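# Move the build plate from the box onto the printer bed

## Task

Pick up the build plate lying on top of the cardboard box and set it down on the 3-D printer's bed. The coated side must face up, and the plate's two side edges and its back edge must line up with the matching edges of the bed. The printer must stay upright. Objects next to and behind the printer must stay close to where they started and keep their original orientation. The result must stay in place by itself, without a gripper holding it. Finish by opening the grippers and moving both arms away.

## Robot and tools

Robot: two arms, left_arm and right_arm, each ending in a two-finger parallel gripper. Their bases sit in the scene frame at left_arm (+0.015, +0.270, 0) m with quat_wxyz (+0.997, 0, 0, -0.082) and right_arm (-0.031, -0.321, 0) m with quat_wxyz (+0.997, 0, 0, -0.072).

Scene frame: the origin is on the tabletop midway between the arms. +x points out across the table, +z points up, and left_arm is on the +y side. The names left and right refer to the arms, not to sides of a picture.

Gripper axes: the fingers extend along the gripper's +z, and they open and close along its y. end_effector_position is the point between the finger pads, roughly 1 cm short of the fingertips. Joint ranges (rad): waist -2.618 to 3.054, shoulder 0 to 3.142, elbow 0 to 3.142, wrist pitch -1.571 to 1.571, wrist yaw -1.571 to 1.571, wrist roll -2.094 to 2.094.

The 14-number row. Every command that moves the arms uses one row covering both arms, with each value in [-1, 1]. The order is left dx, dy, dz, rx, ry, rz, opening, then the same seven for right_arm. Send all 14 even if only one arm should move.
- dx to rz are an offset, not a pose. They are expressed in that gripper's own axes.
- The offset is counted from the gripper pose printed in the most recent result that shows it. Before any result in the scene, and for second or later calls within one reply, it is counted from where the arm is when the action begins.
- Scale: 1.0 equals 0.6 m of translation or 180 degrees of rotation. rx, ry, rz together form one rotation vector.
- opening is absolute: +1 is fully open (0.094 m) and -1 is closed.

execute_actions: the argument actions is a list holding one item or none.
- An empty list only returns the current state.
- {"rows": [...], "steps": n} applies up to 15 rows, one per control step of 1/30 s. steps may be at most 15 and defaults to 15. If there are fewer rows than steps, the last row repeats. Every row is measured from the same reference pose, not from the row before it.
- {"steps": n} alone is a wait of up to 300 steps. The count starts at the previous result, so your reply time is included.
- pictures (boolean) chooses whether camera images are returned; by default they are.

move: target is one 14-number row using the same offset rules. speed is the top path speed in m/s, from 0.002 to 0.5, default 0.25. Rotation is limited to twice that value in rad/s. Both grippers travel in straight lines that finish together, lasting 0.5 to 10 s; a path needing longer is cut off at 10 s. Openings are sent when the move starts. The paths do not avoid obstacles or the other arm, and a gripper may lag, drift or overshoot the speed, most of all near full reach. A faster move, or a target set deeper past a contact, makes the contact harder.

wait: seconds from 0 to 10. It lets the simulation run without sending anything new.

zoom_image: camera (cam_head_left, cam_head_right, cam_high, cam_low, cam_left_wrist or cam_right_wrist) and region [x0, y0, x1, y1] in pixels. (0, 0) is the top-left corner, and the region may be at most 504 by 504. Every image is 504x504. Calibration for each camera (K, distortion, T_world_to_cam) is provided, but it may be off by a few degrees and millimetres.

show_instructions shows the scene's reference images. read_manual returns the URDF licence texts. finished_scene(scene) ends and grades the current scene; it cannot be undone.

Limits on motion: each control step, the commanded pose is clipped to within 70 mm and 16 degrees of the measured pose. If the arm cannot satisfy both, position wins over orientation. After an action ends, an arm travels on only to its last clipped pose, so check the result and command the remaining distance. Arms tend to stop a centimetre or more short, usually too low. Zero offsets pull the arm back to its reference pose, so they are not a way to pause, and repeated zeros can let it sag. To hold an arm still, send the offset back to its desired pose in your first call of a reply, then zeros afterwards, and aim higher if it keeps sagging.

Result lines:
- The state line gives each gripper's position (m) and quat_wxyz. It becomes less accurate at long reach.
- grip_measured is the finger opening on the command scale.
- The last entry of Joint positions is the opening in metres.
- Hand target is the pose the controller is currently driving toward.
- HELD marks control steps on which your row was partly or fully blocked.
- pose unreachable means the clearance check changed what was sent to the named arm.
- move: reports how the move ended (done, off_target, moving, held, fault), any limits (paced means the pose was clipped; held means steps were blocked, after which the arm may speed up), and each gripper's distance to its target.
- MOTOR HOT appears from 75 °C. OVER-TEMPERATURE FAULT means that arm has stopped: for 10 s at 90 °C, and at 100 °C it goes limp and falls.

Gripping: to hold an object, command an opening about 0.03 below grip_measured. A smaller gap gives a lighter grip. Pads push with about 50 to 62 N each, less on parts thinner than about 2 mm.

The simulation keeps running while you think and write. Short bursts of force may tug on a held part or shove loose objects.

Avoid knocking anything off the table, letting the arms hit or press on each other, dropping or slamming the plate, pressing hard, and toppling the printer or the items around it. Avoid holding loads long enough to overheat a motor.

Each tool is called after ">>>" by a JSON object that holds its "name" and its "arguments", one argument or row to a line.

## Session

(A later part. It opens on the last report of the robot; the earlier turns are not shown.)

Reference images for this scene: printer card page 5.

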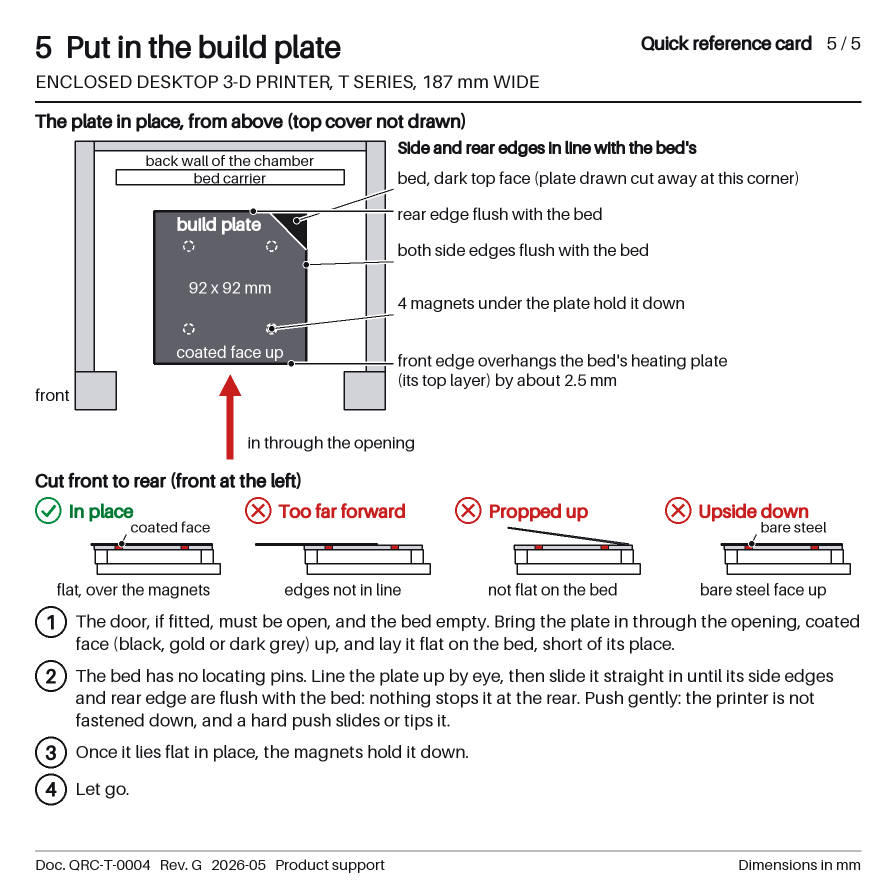

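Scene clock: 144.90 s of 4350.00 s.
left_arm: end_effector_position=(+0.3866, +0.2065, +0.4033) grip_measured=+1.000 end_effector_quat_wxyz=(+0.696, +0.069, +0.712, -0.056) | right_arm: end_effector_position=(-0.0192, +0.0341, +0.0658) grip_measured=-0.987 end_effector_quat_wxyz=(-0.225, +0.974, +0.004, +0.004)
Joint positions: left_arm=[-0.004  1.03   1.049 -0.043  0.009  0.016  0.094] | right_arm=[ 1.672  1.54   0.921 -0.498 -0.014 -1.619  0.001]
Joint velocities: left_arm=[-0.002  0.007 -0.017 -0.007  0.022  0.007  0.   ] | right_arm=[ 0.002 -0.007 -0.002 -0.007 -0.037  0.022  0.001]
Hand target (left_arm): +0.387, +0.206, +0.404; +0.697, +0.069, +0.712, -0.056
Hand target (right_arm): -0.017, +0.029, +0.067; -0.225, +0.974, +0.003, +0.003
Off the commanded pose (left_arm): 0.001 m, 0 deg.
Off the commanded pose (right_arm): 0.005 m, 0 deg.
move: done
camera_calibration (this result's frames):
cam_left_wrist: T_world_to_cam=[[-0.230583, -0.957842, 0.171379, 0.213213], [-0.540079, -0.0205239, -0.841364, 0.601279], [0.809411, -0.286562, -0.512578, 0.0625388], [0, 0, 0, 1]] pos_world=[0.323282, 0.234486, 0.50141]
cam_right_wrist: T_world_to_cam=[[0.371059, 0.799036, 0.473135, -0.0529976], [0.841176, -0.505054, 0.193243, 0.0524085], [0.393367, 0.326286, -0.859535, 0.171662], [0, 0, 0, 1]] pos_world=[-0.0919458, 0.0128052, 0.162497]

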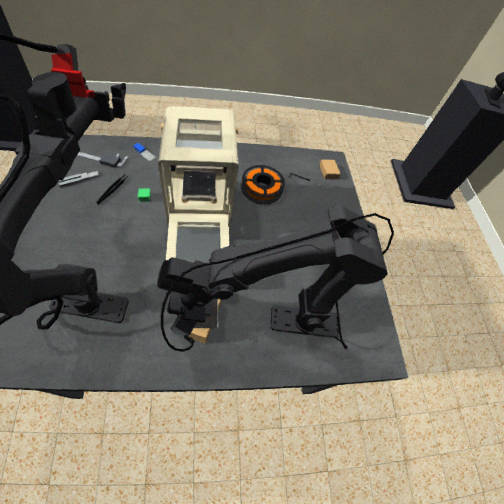

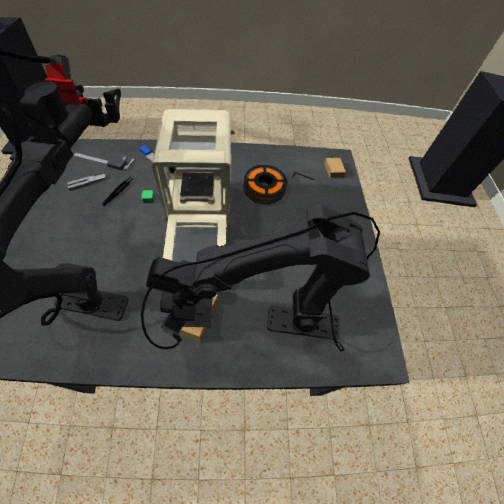

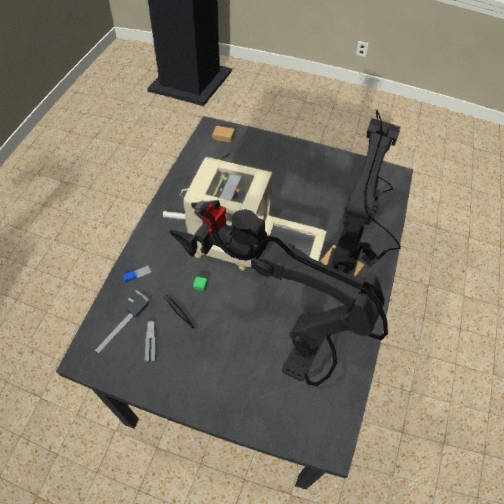

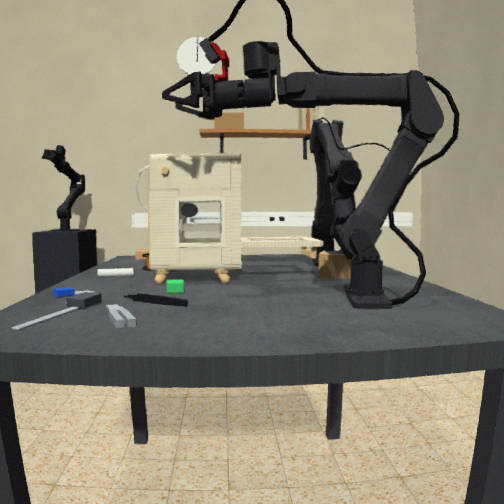

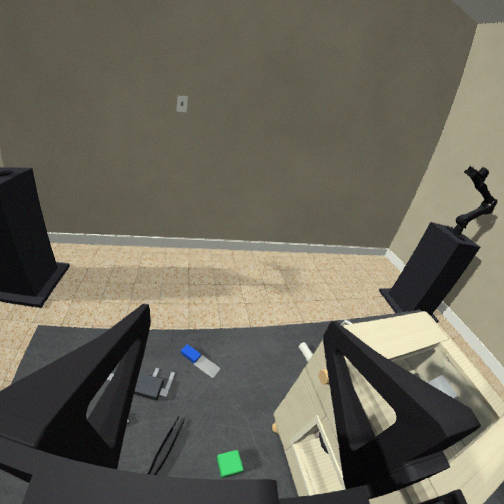

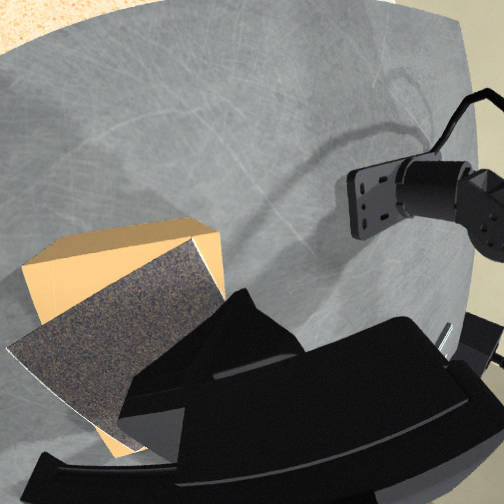

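>>> {"name": "move", "arguments": {
  "target": [0,0,0,0,0,0,1,0,-0.046,-0.092,0,0,0,-1],
  "speed": 0.1
}}

>>> {"name": "move", "arguments": {
  "target": [0,0,0,0,0,0,1,-0.042,0.2,-0.062,0.161,0,0,-0.15],
  "speed": 0.15
}}

Scene clock: 152.43 s of 4350.00 s.
left_arm: end_effector_position=(+0.3866, +0.2065, +0.4027) grip_measured=+1.000 end_effector_quat_wxyz=(+0.695, +0.069, +0.713, -0.056) | right_arm: end_effector_position=(-0.0191, +0.0353, +0.1182) grip_measured=-0.987 end_effector_quat_wxyz=(-0.221, +0.975, +0.004, +0.003)
Joint positions: left_arm=[-0.004  1.03   1.049 -0.046  0.009  0.016  0.094] | right_arm=[ 1.672  1.496  1.099 -0.729 -0.014 -1.619  0.001]
Joint velocities: left_arm=[0.002 0.002 0.002 0.022 0.037 0.022 0.   ] | right_arm=[-0.017 -0.022 -0.007 -0.066 -0.081  0.037  0.   ]
Hand target (left_arm): +0.387, +0.206, +0.403; +0.696, +0.069, +0.713, -0.056
Hand target (right_arm): -0.020, +0.035, +0.128; -0.225, +0.974, +0.004, +0.004
Off the commanded pose (left_arm): 0.001 m, 0 deg.
Off the commanded pose (right_arm): 0.009 m, 1 deg.
After step 90, 3.30 s passed at rest.
move: done
camera_calibration (this result's frames):
cam_left_wrist: T_world_to_cam=[[-0.230131, -0.957918, 0.171559, 0.213095], [-0.542293, -0.0201495, -0.839948, 0.600919], [0.808058, -0.286333, -0.514835, 0.0635981], [0, 0, 0, 1]] pos_world=[0.323523, 0.234446, 0.500925]
cam_right_wrist: T_world_to_cam=[[0.370891, 0.803458, 0.46572, -0.0780232], [0.841394, -0.502977, 0.197662, 0.0422031], [0.393059, 0.318543, -0.862575, 0.217007], [0, 0, 0, 1]] pos_world=[-0.091868, 0.0147894, 0.21518]

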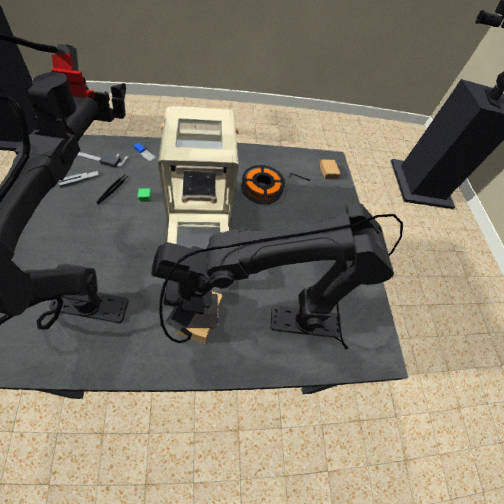

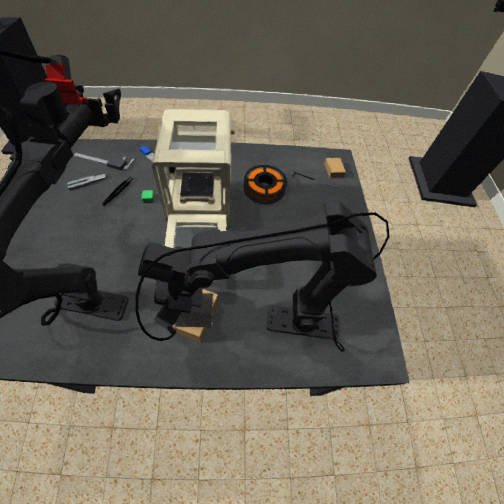

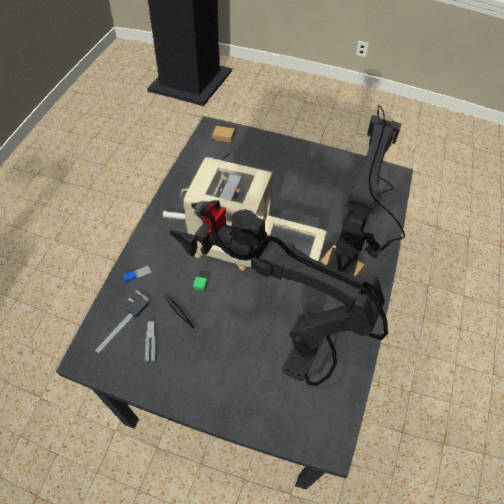

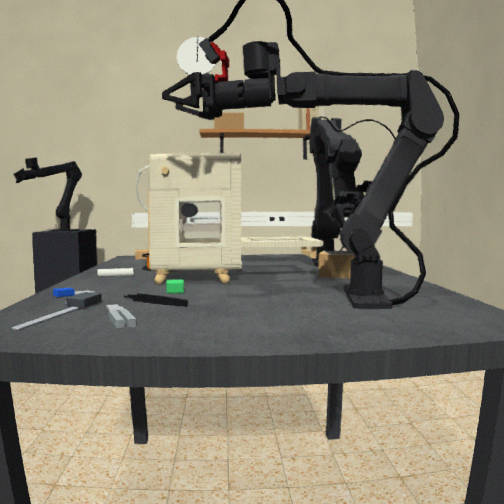

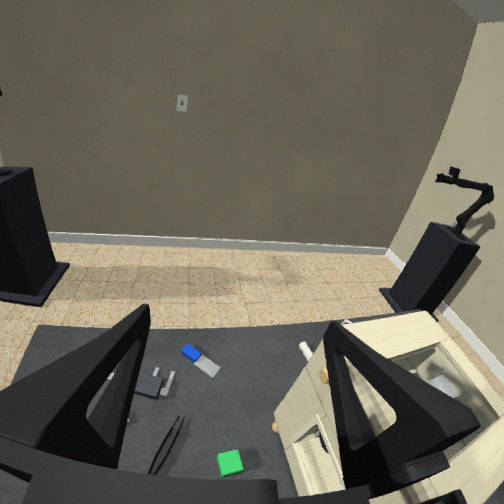

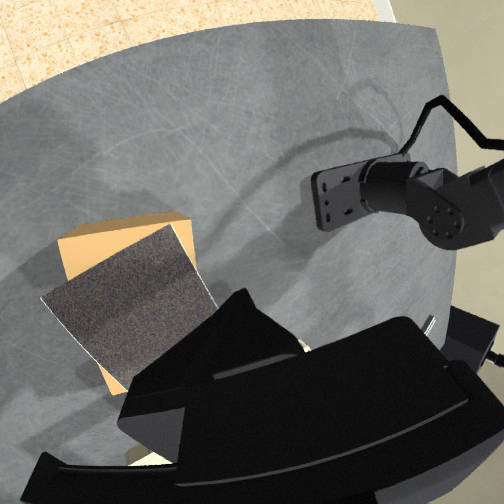

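Scene clock: 154.67 s of 4350.00 s.
left_arm: end_effector_position=(+0.3866, +0.2065, +0.4021) grip_measured=+1.000 end_effector_quat_wxyz=(+0.694, +0.069, +0.714, -0.056) | right_arm: end_effector_position=(-0.0422, -0.0869, +0.1085) grip_measured=-0.152 end_effector_quat_wxyz=(-0.463, +0.886, +0.010, -0.002)
Joint positions: left_arm=[-0.004  1.03   1.049 -0.048  0.009  0.016  0.094] | right_arm=[ 1.806  0.422  0.276 -0.462  0.062 -1.535  0.04 ]
Joint velocities: left_arm=[-0.007  0.002  0.002  0.037 -0.051  0.007  0.   ] | right_arm=[-0.007 -0.002  0.007 -0.022 -0.037 -0.007  0.   ]
Hand target (left_arm): +0.387, +0.206, +0.403; +0.695, +0.069, +0.713, -0.056
Hand target (right_arm): -0.042, -0.092, +0.103; -0.457, +0.889, +0.006, -0.002
Off the commanded pose (left_arm): 0.001 m, 0 deg.
Off the commanded pose (right_arm): 0.009 m, 1 deg.
move: done
camera_calibration (this result's frames):
cam_left_wrist: T_world_to_cam=[[-0.229744, -0.957984, 0.171712, 0.212993], [-0.544187, -0.0198292, -0.83873, 0.600609], [0.806894, -0.286137, -0.516767, 0.0645054], [0, 0, 0, 1]] pos_world=[0.323729, 0.234411, 0.500509]
cam_right_wrist: T_world_to_cam=[[0.366482, 0.473291, 0.801053, -0.0320335], [0.850281, -0.519933, -0.081809, 0.0313456], [0.377774, 0.711102, -0.592976, 0.260761], [0, 0, 0, 1]] pos_world=[-0.113422, -0.153969, 0.18285]

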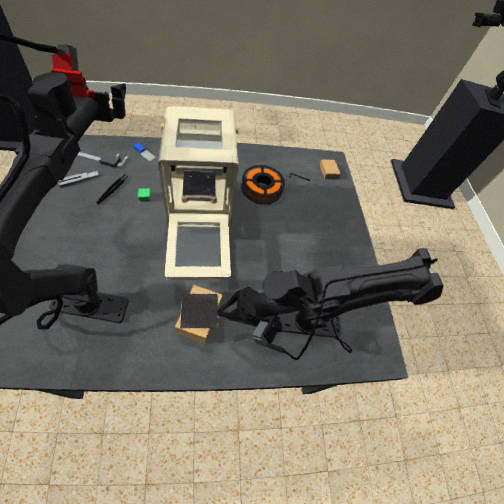

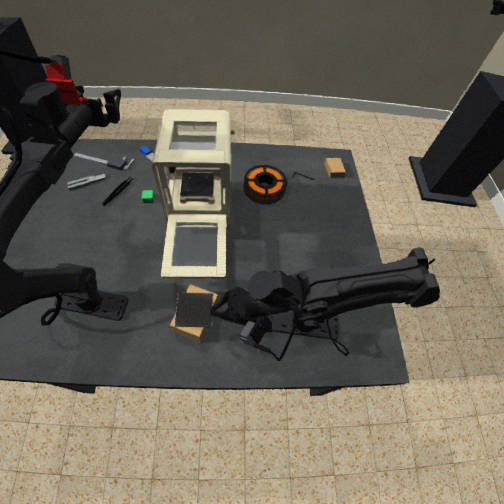

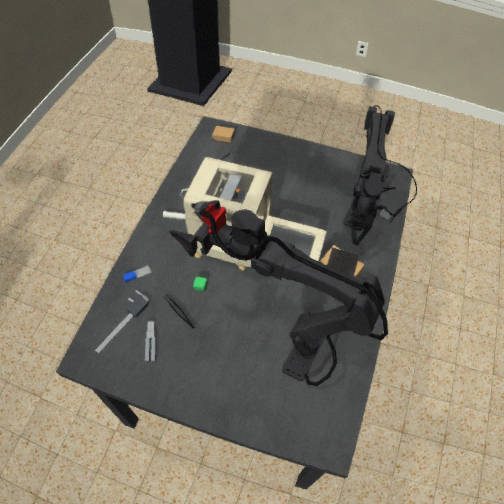

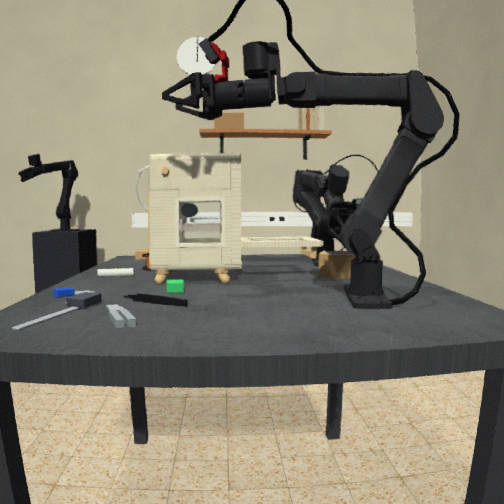

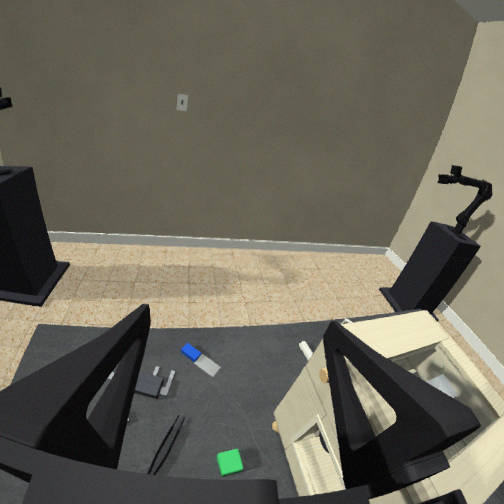

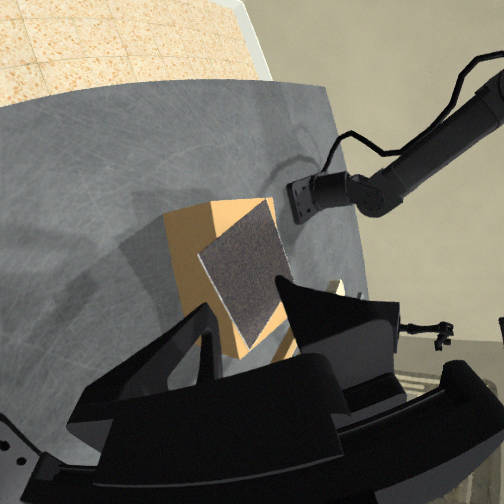

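>>> {"name": "move", "arguments": {
  "target": [0,0,0,0,0,0,1,-0.008,0.04,0.08,0,0,0,-0.15],
  "speed": 0.05
}}

>>> {"name": "zoom_image", "arguments": {
  "camera": "cam_head_right",
  "region": [150, 270, 270, 370]
}}

Scene clock: 159.87 s of 4350.00 s.
left_arm: end_effector_position=(+0.3866, +0.2065, +0.4014) grip_measured=+1.000 end_effector_quat_wxyz=(+0.693, +0.069, +0.715, -0.056) | right_arm: end_effector_position=(-0.0462, -0.0585, +0.0664) grip_measured=-0.152 end_effector_quat_wxyz=(-0.469, +0.883, +0.012, -0.002)
Joint positions: left_arm=[-0.004  1.03   1.049 -0.051  0.009  0.016  0.094] | right_arm=[ 1.816  0.709  0.127 -0.015  0.069 -1.534  0.04 ]
Joint velocities: left_arm=[-0.002 -0.012  0.017 -0.022 -0.037 -0.037  0.   ] | right_arm=[-0.012  0.002 -0.007 -0.051  0.022  0.022 -0.001]
Hand target (left_arm): +0.387, +0.206, +0.402; +0.694, +0.069, +0.714, -0.056
Hand target (right_arm): -0.047, -0.060, +0.061; -0.463, +0.886, +0.010, -0.002
Off the commanded pose (left_arm): 0.001 m, 0 deg.
Off the commanded pose (right_arm): 0.006 m, 1 deg.
After step 90, 0.43 s passed at rest.
move: done
camera_calibration (this result's frames):
cam_left_wrist: T_world_to_cam=[[-0.229292, -0.95806, 0.17189, 0.212875], [-0.546394, -0.019456, -0.837303, 0.600244], [0.805531, -0.285906, -0.519017, 0.065563], [0, 0, 0, 1]] pos_world=[0.323967, 0.234371, 0.500023]
cam_right_wrist: T_world_to_cam=[[0.363512, 0.465156, 0.807149, -0.0113271], [0.852254, -0.515927, -0.0865004, 0.0466308], [0.376193, 0.71934, -0.583976, 0.216947], [0, 0, 0, 1]] pos_world=[-0.117238, -0.126732, 0.139868]

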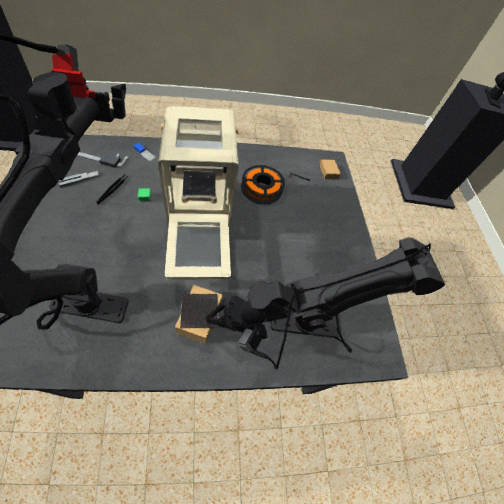

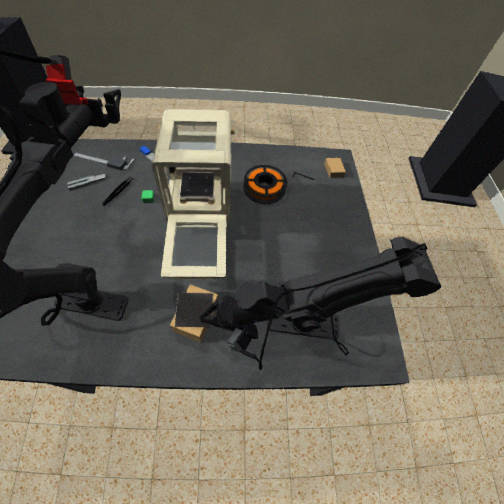

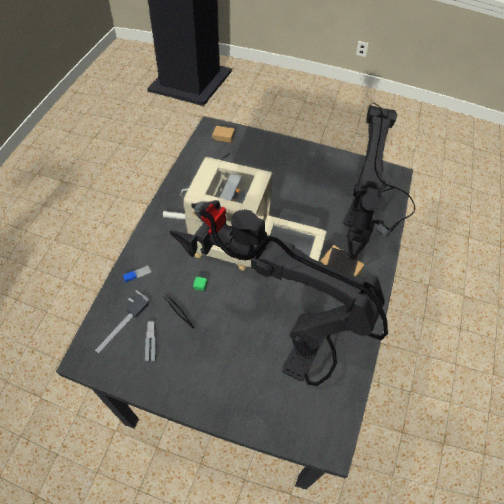

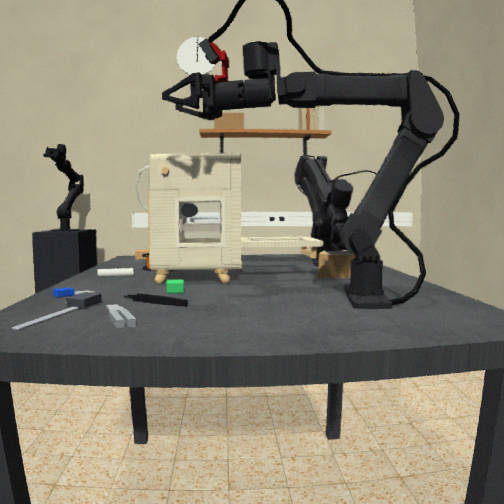

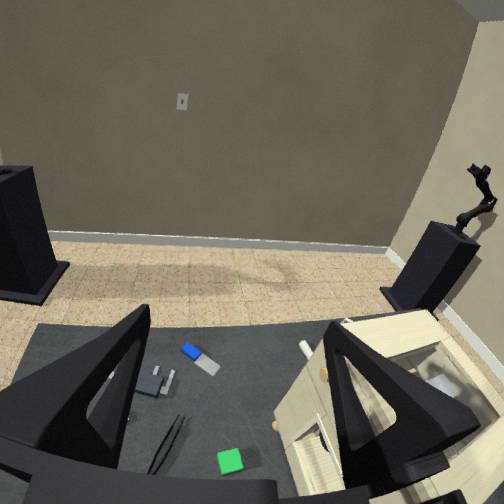

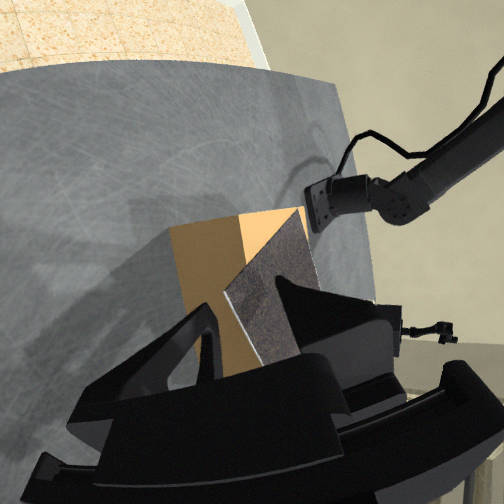

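Region (150, 270, 270, 370) of cam_head_right's 504x504 image, scaled by 4.200, with more detail than that image has.

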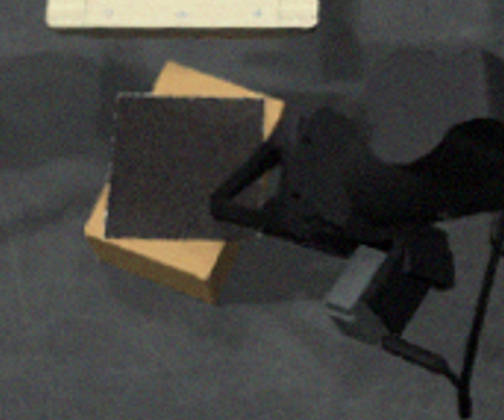

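>>> {"name": "execute_actions", "arguments": {
  "actions": [
    {"rows":[[0,0,0,0,0,0,1,0,0,0,0,0,0,-0.3],[0,0,0,0,0,0,1,0,0,0,0,0,0,-0.4],[0,0,0,0,0,0,1,0,0,0,0,0,0,-0.5],[0,0,0,0,0,0,1,0,0,0,0,0,0,-0.55],[0,0,0,0,0,0,1,0,0,0,0,0,0,-0.6],[0,0,0,0,0,0,1,0,0,0,0,0,0,-0.63]],"steps":10}
  ],
  "pictures": false
}}

>>> {"name": "move", "arguments": {
  "target": [0,0,0,0,0,0,1,0,-0.04,-0.022,0.03,0,0,-0.7],
  "speed": 0.03
}}

>>> {"name": "execute_actions", "arguments": {
  "actions": [
    {"rows":[[0,0,0,0,0,0,1,0,-0.012,0,0,0,0,-0.74],[0,0,0,0,0,0,1,0,-0.012,0,0,0,0,-0.77],[0,0,0,0,0,0,1,0,-0.012,0,0,0,0,-0.8],[0,0,0,0,0,0,1,0,-0.012,0,0,0,0,-0.82],[0,0,0,0,0,0,1,0,-0.012,0,0,0,0,-0.84],[0,0,0,0,0,0,1,0,-0.012,0,0,0,0,-0.86],[0,0,0,0,0,0,1,0,-0.012,0,0,0,0,-0.88],[0,0,0,0,0,0,1,0,-0.012,0,0,0,0,-0.9]],"steps":15}
  ]
}}

Scene clock: 166.80 s of 4350.00 s.
left_arm: end_effector_position=(+0.3866, +0.2065, +0.4009) grip_measured=+1.000 end_effector_quat_wxyz=(+0.693, +0.069, +0.716, -0.056) | right_arm: end_effector_position=(-0.0461, -0.0580, +0.0671) grip_measured=-0.628 end_effector_quat_wxyz=(-0.470, +0.883, +0.012, -0.002)
Joint positions: left_arm=[-0.004  1.03   1.049 -0.053  0.009  0.016  0.094] | right_arm=[ 1.816  0.709  0.127 -0.012  0.069 -1.534  0.017]
Joint velocities: left_arm=[-0.017 -0.007 -0.002 -0.022 -0.022 -0.125  0.   ] | right_arm=[-0.022  0.002 -0.002 -0.095 -0.007  0.066  0.001]
Hand target (left_arm): +0.387, +0.207, +0.401; +0.693, +0.069, +0.715, -0.056
Hand target (right_arm): -0.046, -0.058, +0.066; -0.469, +0.883, +0.012, -0.002
Off the commanded pose (left_arm): 0.001 m, 0 deg.
Off the commanded pose (right_arm): 0.001 m, 0 deg.
Steps of this call (steps 1 to 90: nothing new was sent; then 3.60 s passed at rest; steps 91 to 100: all 10 steps of this action). Readings (end_effector_position):
91: left_arm (+0.3866, +0.2065, +0.4014) | right_arm (-0.0461, -0.0583, +0.0667)
92: left_arm (+0.3866, +0.2065, +0.4013) | right_arm (-0.0461, -0.0583, +0.0667)
94: left_arm (+0.3866, +0.2065, +0.4011) | right_arm (-0.0461, -0.0583, +0.0667)
98: left_arm (+0.3866, +0.2065, +0.4010) | right_arm (-0.0461, -0.0581, +0.0670)
100: the state above

Scene clock: 168.83 s of 4350.00 s.
left_arm: end_effector_position=(+0.3865, +0.2065, +0.4002) grip_measured=+1.000 end_effector_quat_wxyz=(+0.692, +0.069, +0.717, -0.056) | right_arm: end_effector_position=(-0.0463, -0.0560, +0.0867) grip_measured=-0.698 end_effector_quat_wxyz=(-0.504, +0.864, +0.012, -0.004)
Joint positions: left_arm=[-0.004  1.03   1.049 -0.056  0.009  0.016  0.094] | right_arm=[ 1.816  0.616  0.127 -0.026  0.069 -1.537  0.014]
Joint velocities: left_arm=[-0.007 -0.002  0.007  0.037  0.037  0.022  0.   ] | right_arm=[ 0.002  0.012 -0.002 -0.066 -0.051 -0.022 -0.001]
Hand target (left_arm): +0.387, +0.207, +0.401; +0.692, +0.069, +0.716, -0.056
Hand target (right_arm): -0.047, -0.055, +0.094; -0.511, +0.859, +0.012, -0.003
Off the commanded pose (left_arm): 0.001 m, 0 deg.
Off the commanded pose (right_arm): 0.008 m, 1 deg.
move: done
camera_calibration (this result's frames):
cam_left_wrist: T_world_to_cam=[[-0.22845, -0.958202, 0.172216, 0.212658], [-0.550481, -0.0187647, -0.834637, 0.59956], [0.802982, -0.285475, -0.523186, 0.0675247], [0, 0, 0, 1]] pos_world=[0.324407, 0.234296, 0.499119]
cam_right_wrist: T_world_to_cam=[[0.366684, 0.398748, 0.840561, -0.0352367], [0.852598, -0.505597, -0.132088, 0.054351], [0.372316, 0.765096, -0.525366, 0.224388], [0, 0, 0, 1]] pos_world=[-0.116962, -0.130148, 0.154684]

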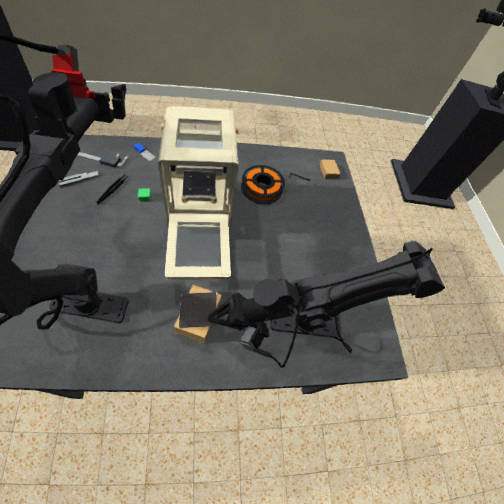

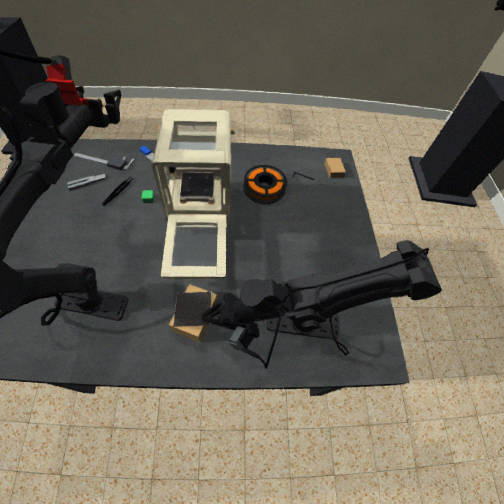

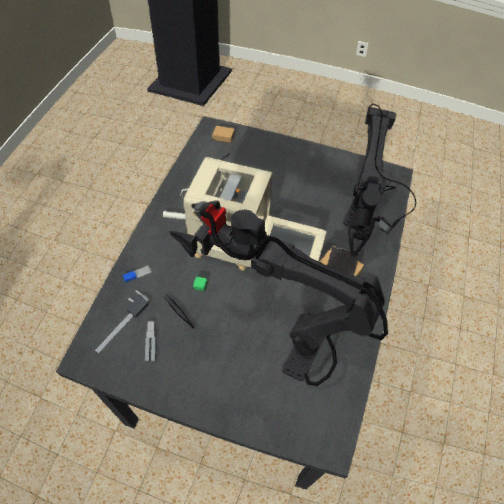

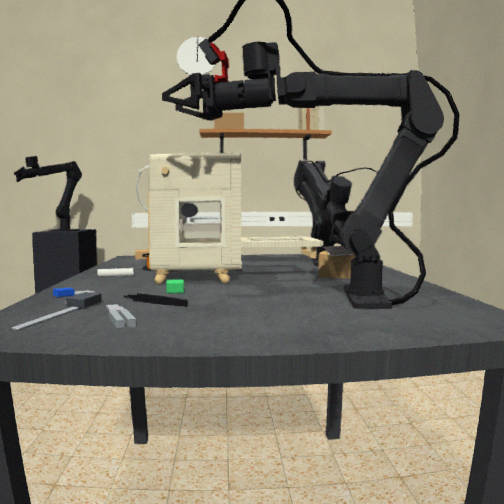

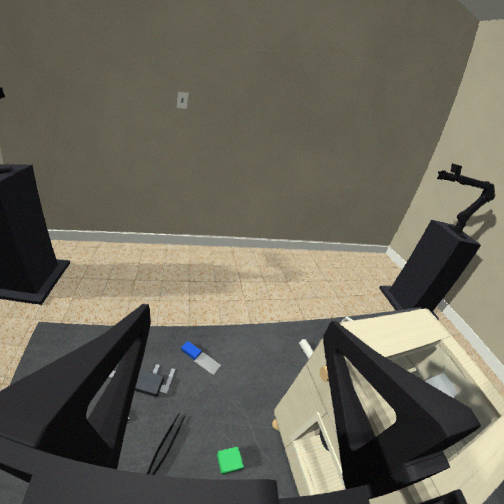

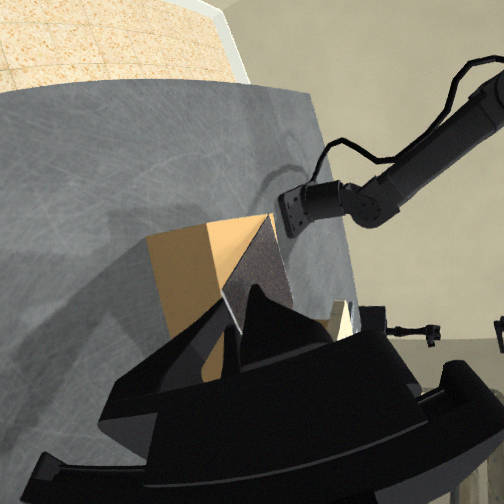

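Scene clock: 169.33 s of 4350.00 s.
left_arm: end_effector_position=(+0.3865, +0.2065, +0.3995) grip_measured=+1.000 end_effector_quat_wxyz=(+0.691, +0.069, +0.718, -0.056) | right_arm: end_effector_position=(-0.0465, -0.0541, +0.0895) grip_measured=-0.897 end_effector_quat_wxyz=(-0.506, +0.863, +0.011, -0.004)
Joint positions: left_arm=[-0.004  1.03   1.049 -0.058  0.009  0.016  0.094] | right_arm=[ 1.816  0.626  0.136 -0.022  0.069 -1.537  0.005]
Joint velocities: left_arm=[ 0.012 -0.007  0.007 -0.022 -0.051 -0.022  0.   ] | right_arm=[-0.017  0.002  0.012  0.007  0.007  0.007  0.001]
Hand target (left_arm): +0.387, +0.207, +0.400; +0.691, +0.069, +0.717, -0.056
Hand target (right_arm): -0.047, -0.052, +0.093; -0.504, +0.863, +0.011, -0.004
Off the commanded pose (left_arm): 0.001 m, 0 deg.
Off the commanded pose (right_arm): 0.004 m, 0 deg.
Steps of this call (steps 1 to 15: all 15 steps of this action). Readings (end_effector_position):
1: left_arm (+0.3865, +0.2065, +0.4001) | right_arm (-0.0463, -0.0561, +0.0864)
2: left_arm (+0.3865, +0.2065, +0.4001) | right_arm (-0.0463, -0.0562, +0.0858)
4: left_arm (+0.3865, +0.2065, +0.3998) | right_arm (-0.0463, -0.0563, +0.0846)
8: left_arm (+0.3865, +0.2065, +0.3996) | right_arm (-0.0463, -0.0563, +0.0843)
15: the state above
camera_calibration (this result's frames):
cam_left_wrist: T_world_to_cam=[[-0.227997, -0.958279, 0.172391, 0.212541], [-0.552677, -0.0183934, -0.833193, 0.599187], [0.801602, -0.285242, -0.525425, 0.0685797], [0, 0, 0, 1]] pos_world=[0.324642, 0.234256, 0.498631]
cam_right_wrist: T_world_to_cam=[[0.367005, 0.395555, 0.841928, -0.038629], [0.852548, -0.505092, -0.134332, 0.0561114], [0.372116, 0.767084, -0.522601, 0.224318], [0, 0, 0, 1]] pos_world=[-0.117133, -0.12845, 0.157289]

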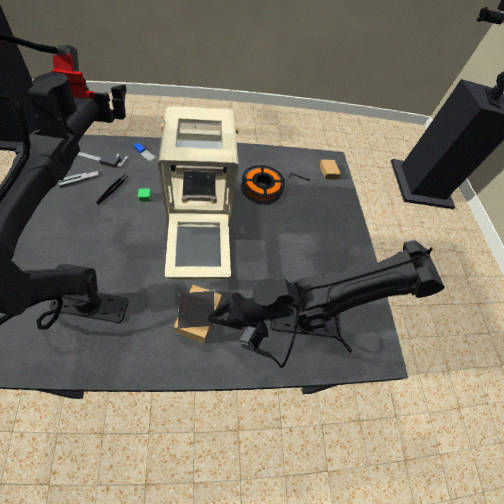

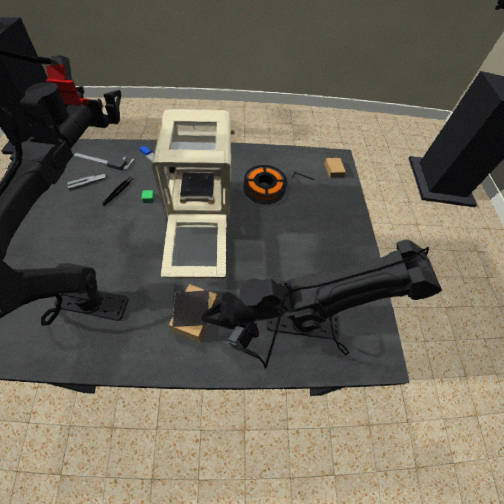

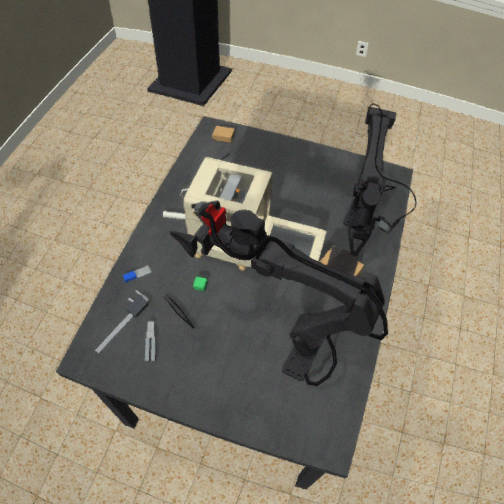

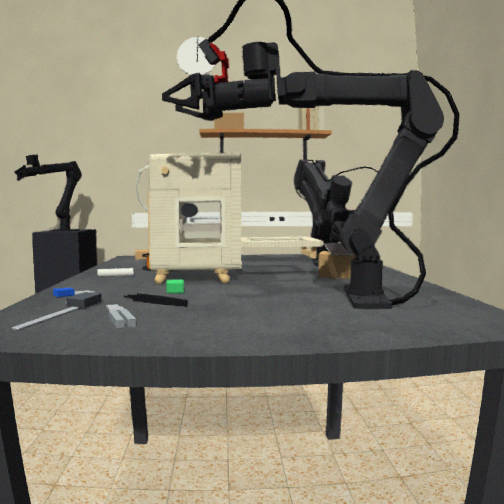

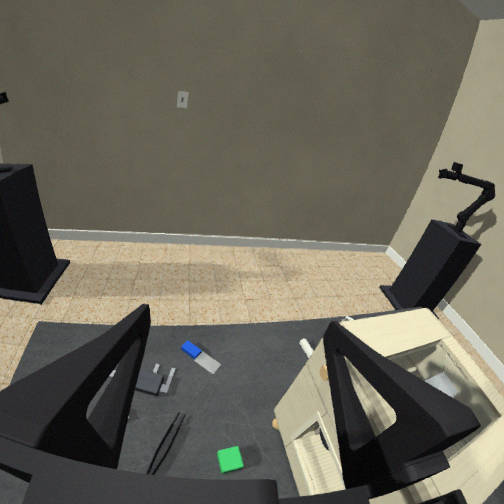

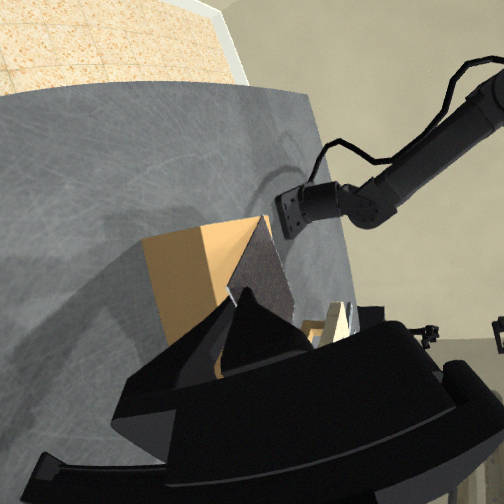

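Clamped and the arm is being pushed up. Close fully.

>>> {"name": "execute_actions", "arguments": {
  "actions": [
    {"rows":[[0,0,0,0,0,0,1,0,-0.008,0,0.005,0,0,-0.92],[0,0,0,0,0,0,1,0,-0.01,0,0.01,0,0,-0.94],[0,0,0,0,0,0,1,0,-0.012,0,0.015,0,0,-0.96],[0,0,0,0,0,0,1,0,-0.014,0,0.02,0,0,-0.98],[0,0,0,0,0,0,1,0,-0.016,0,0.025,0,0,-1],[0,0,0,0,0,0,1,0,-0.018,0,0.03,0,0,-1]],"steps":15}
  ],
  "pictures": false
}}

>>> {"name": "move", "arguments": {
  "target": [0,0,0,0,0,0,1,0,-0.18,-0.03,0.1,0,0,-1],
  "speed": 0.08
}}

Scene clock: 173.50 s of 4350.00 s.
left_arm: end_effector_position=(+0.3865, +0.2065, +0.3990) grip_measured=+1.000 end_effector_quat_wxyz=(+0.690, +0.069, +0.719, -0.056) | right_arm: end_effector_position=(-0.0473, -0.0455, +0.1046) grip_measured=-0.980 end_effector_quat_wxyz=(-0.549, +0.836, +0.011, -0.006)
Joint positions: left_arm=[-0.004  1.03   1.049 -0.061  0.009  0.016  0.094] | right_arm=[ 1.816  0.62   0.105  0.105  0.07  -1.542  0.001]
Joint velocities: left_arm=[ 0.012 -0.002  0.002  0.022 -0.022  0.081  0.   ] | right_arm=[-0.012 -0.032  0.002  0.037  0.022 -0.037  0.   ]
Hand target (left_arm): +0.387, +0.207, +0.400; +0.691, +0.069, +0.718, -0.056
Hand target (right_arm): -0.047, -0.049, +0.099; -0.546, +0.838, +0.012, -0.005
Off the commanded pose (left_arm): 0.001 m, 0 deg.
Off the commanded pose (right_arm): 0.007 m, 0 deg.
Steps of this call (steps 1 to 90: nothing new was sent; then 0.67 s passed at rest; steps 91 to 105: all 15 steps of this action). Readings (end_effector_position):
91: left_arm (+0.3865, +0.2065, +0.3995) | right_arm (-0.0466, -0.0539, +0.0899)
92: left_arm (+0.3865, +0.2065, +0.3994) | right_arm (-0.0466, -0.0531, +0.0914)
94: left_arm (+0.3865, +0.2065, +0.3993) | right_arm (-0.0469, -0.0494, +0.0984)
98: left_arm (+0.3865, +0.2065, +0.3991) | right_arm (-0.0472, -0.0460, +0.1048)
105: the state above

Scene clock: 176.07 s of 4350.00 s.
left_arm: end_effector_position=(+0.3864, +0.2065, +0.3983) grip_measured=+1.000 end_effector_quat_wxyz=(+0.689, +0.069, +0.719, -0.056) | right_arm: end_effector_position=(-0.0495, -0.0237, +0.1926) grip_measured=-0.980 end_effector_quat_wxyz=(-0.655, +0.755, +0.012, -0.009)
Joint positions: left_arm=[-0.004  1.03   1.049 -0.063  0.009  0.016  0.094] | right_arm=[ 1.816  0.604  0.201  0.261  0.07  -1.564  0.001]
Joint velocities: left_arm=[-0.022 -0.012  0.002  0.037  0.007 -0.007  0.   ] | right_arm=[ 0.002  0.051  0.007  0.022  0.051  0.066 -0.   ]
Hand target (left_arm): +0.386, +0.207, +0.399; +0.690, +0.069, +0.719, -0.056
Hand target (right_arm): -0.050, -0.020, +0.211; -0.673, +0.740, +0.011, -0.009
Off the commanded pose (left_arm): 0.001 m, 0 deg.
Off the commanded pose (right_arm): 0.019 m, 3 deg.
move: off_target (right_arm)
camera_calibration (this result's frames):
cam_left_wrist: T_world_to_cam=[[-0.227153, -0.958422, 0.172711, 0.212326], [-0.556744, -0.0177055, -0.830495, 0.598487], [0.799023, -0.284805, -0.529574, 0.0705364], [0, 0, 0, 1]] pos_world=[0.325075, 0.234183, 0.497724]
cam_right_wrist: T_world_to_cam=[[0.375283, 0.0693481, 0.924313, -0.159537], [0.853628, -0.414471, -0.315488, 0.124871], [0.361222, 0.907417, -0.214741, 0.199479], [0, 0, 0, 1]] pos_world=[-0.118778, -0.118191, 0.229694]

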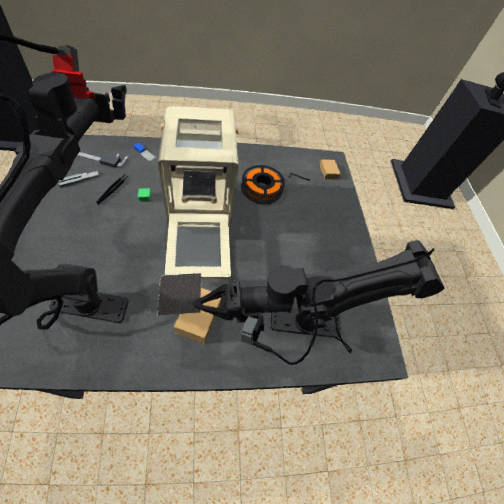

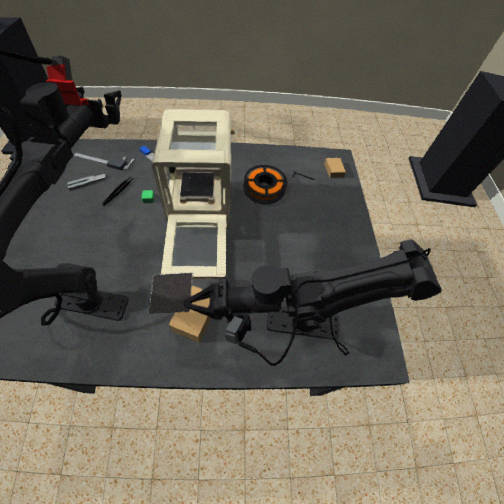

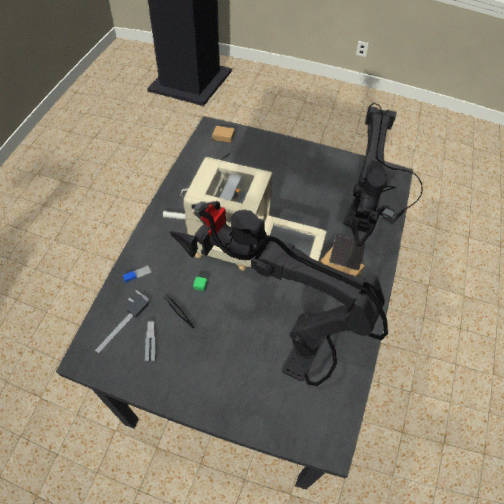

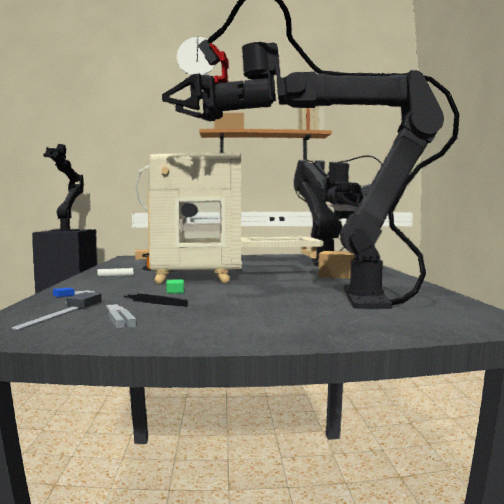

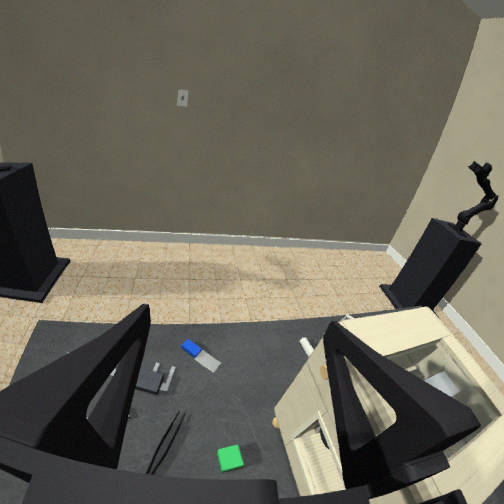

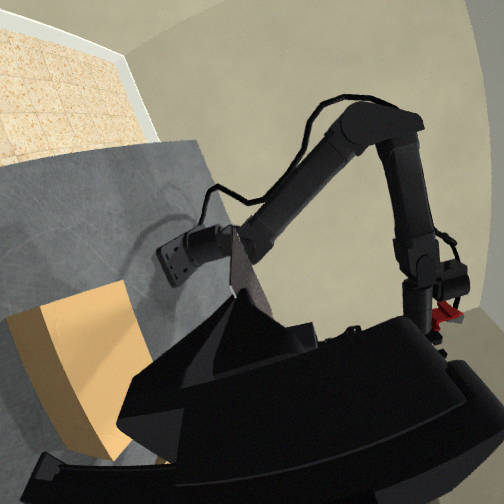

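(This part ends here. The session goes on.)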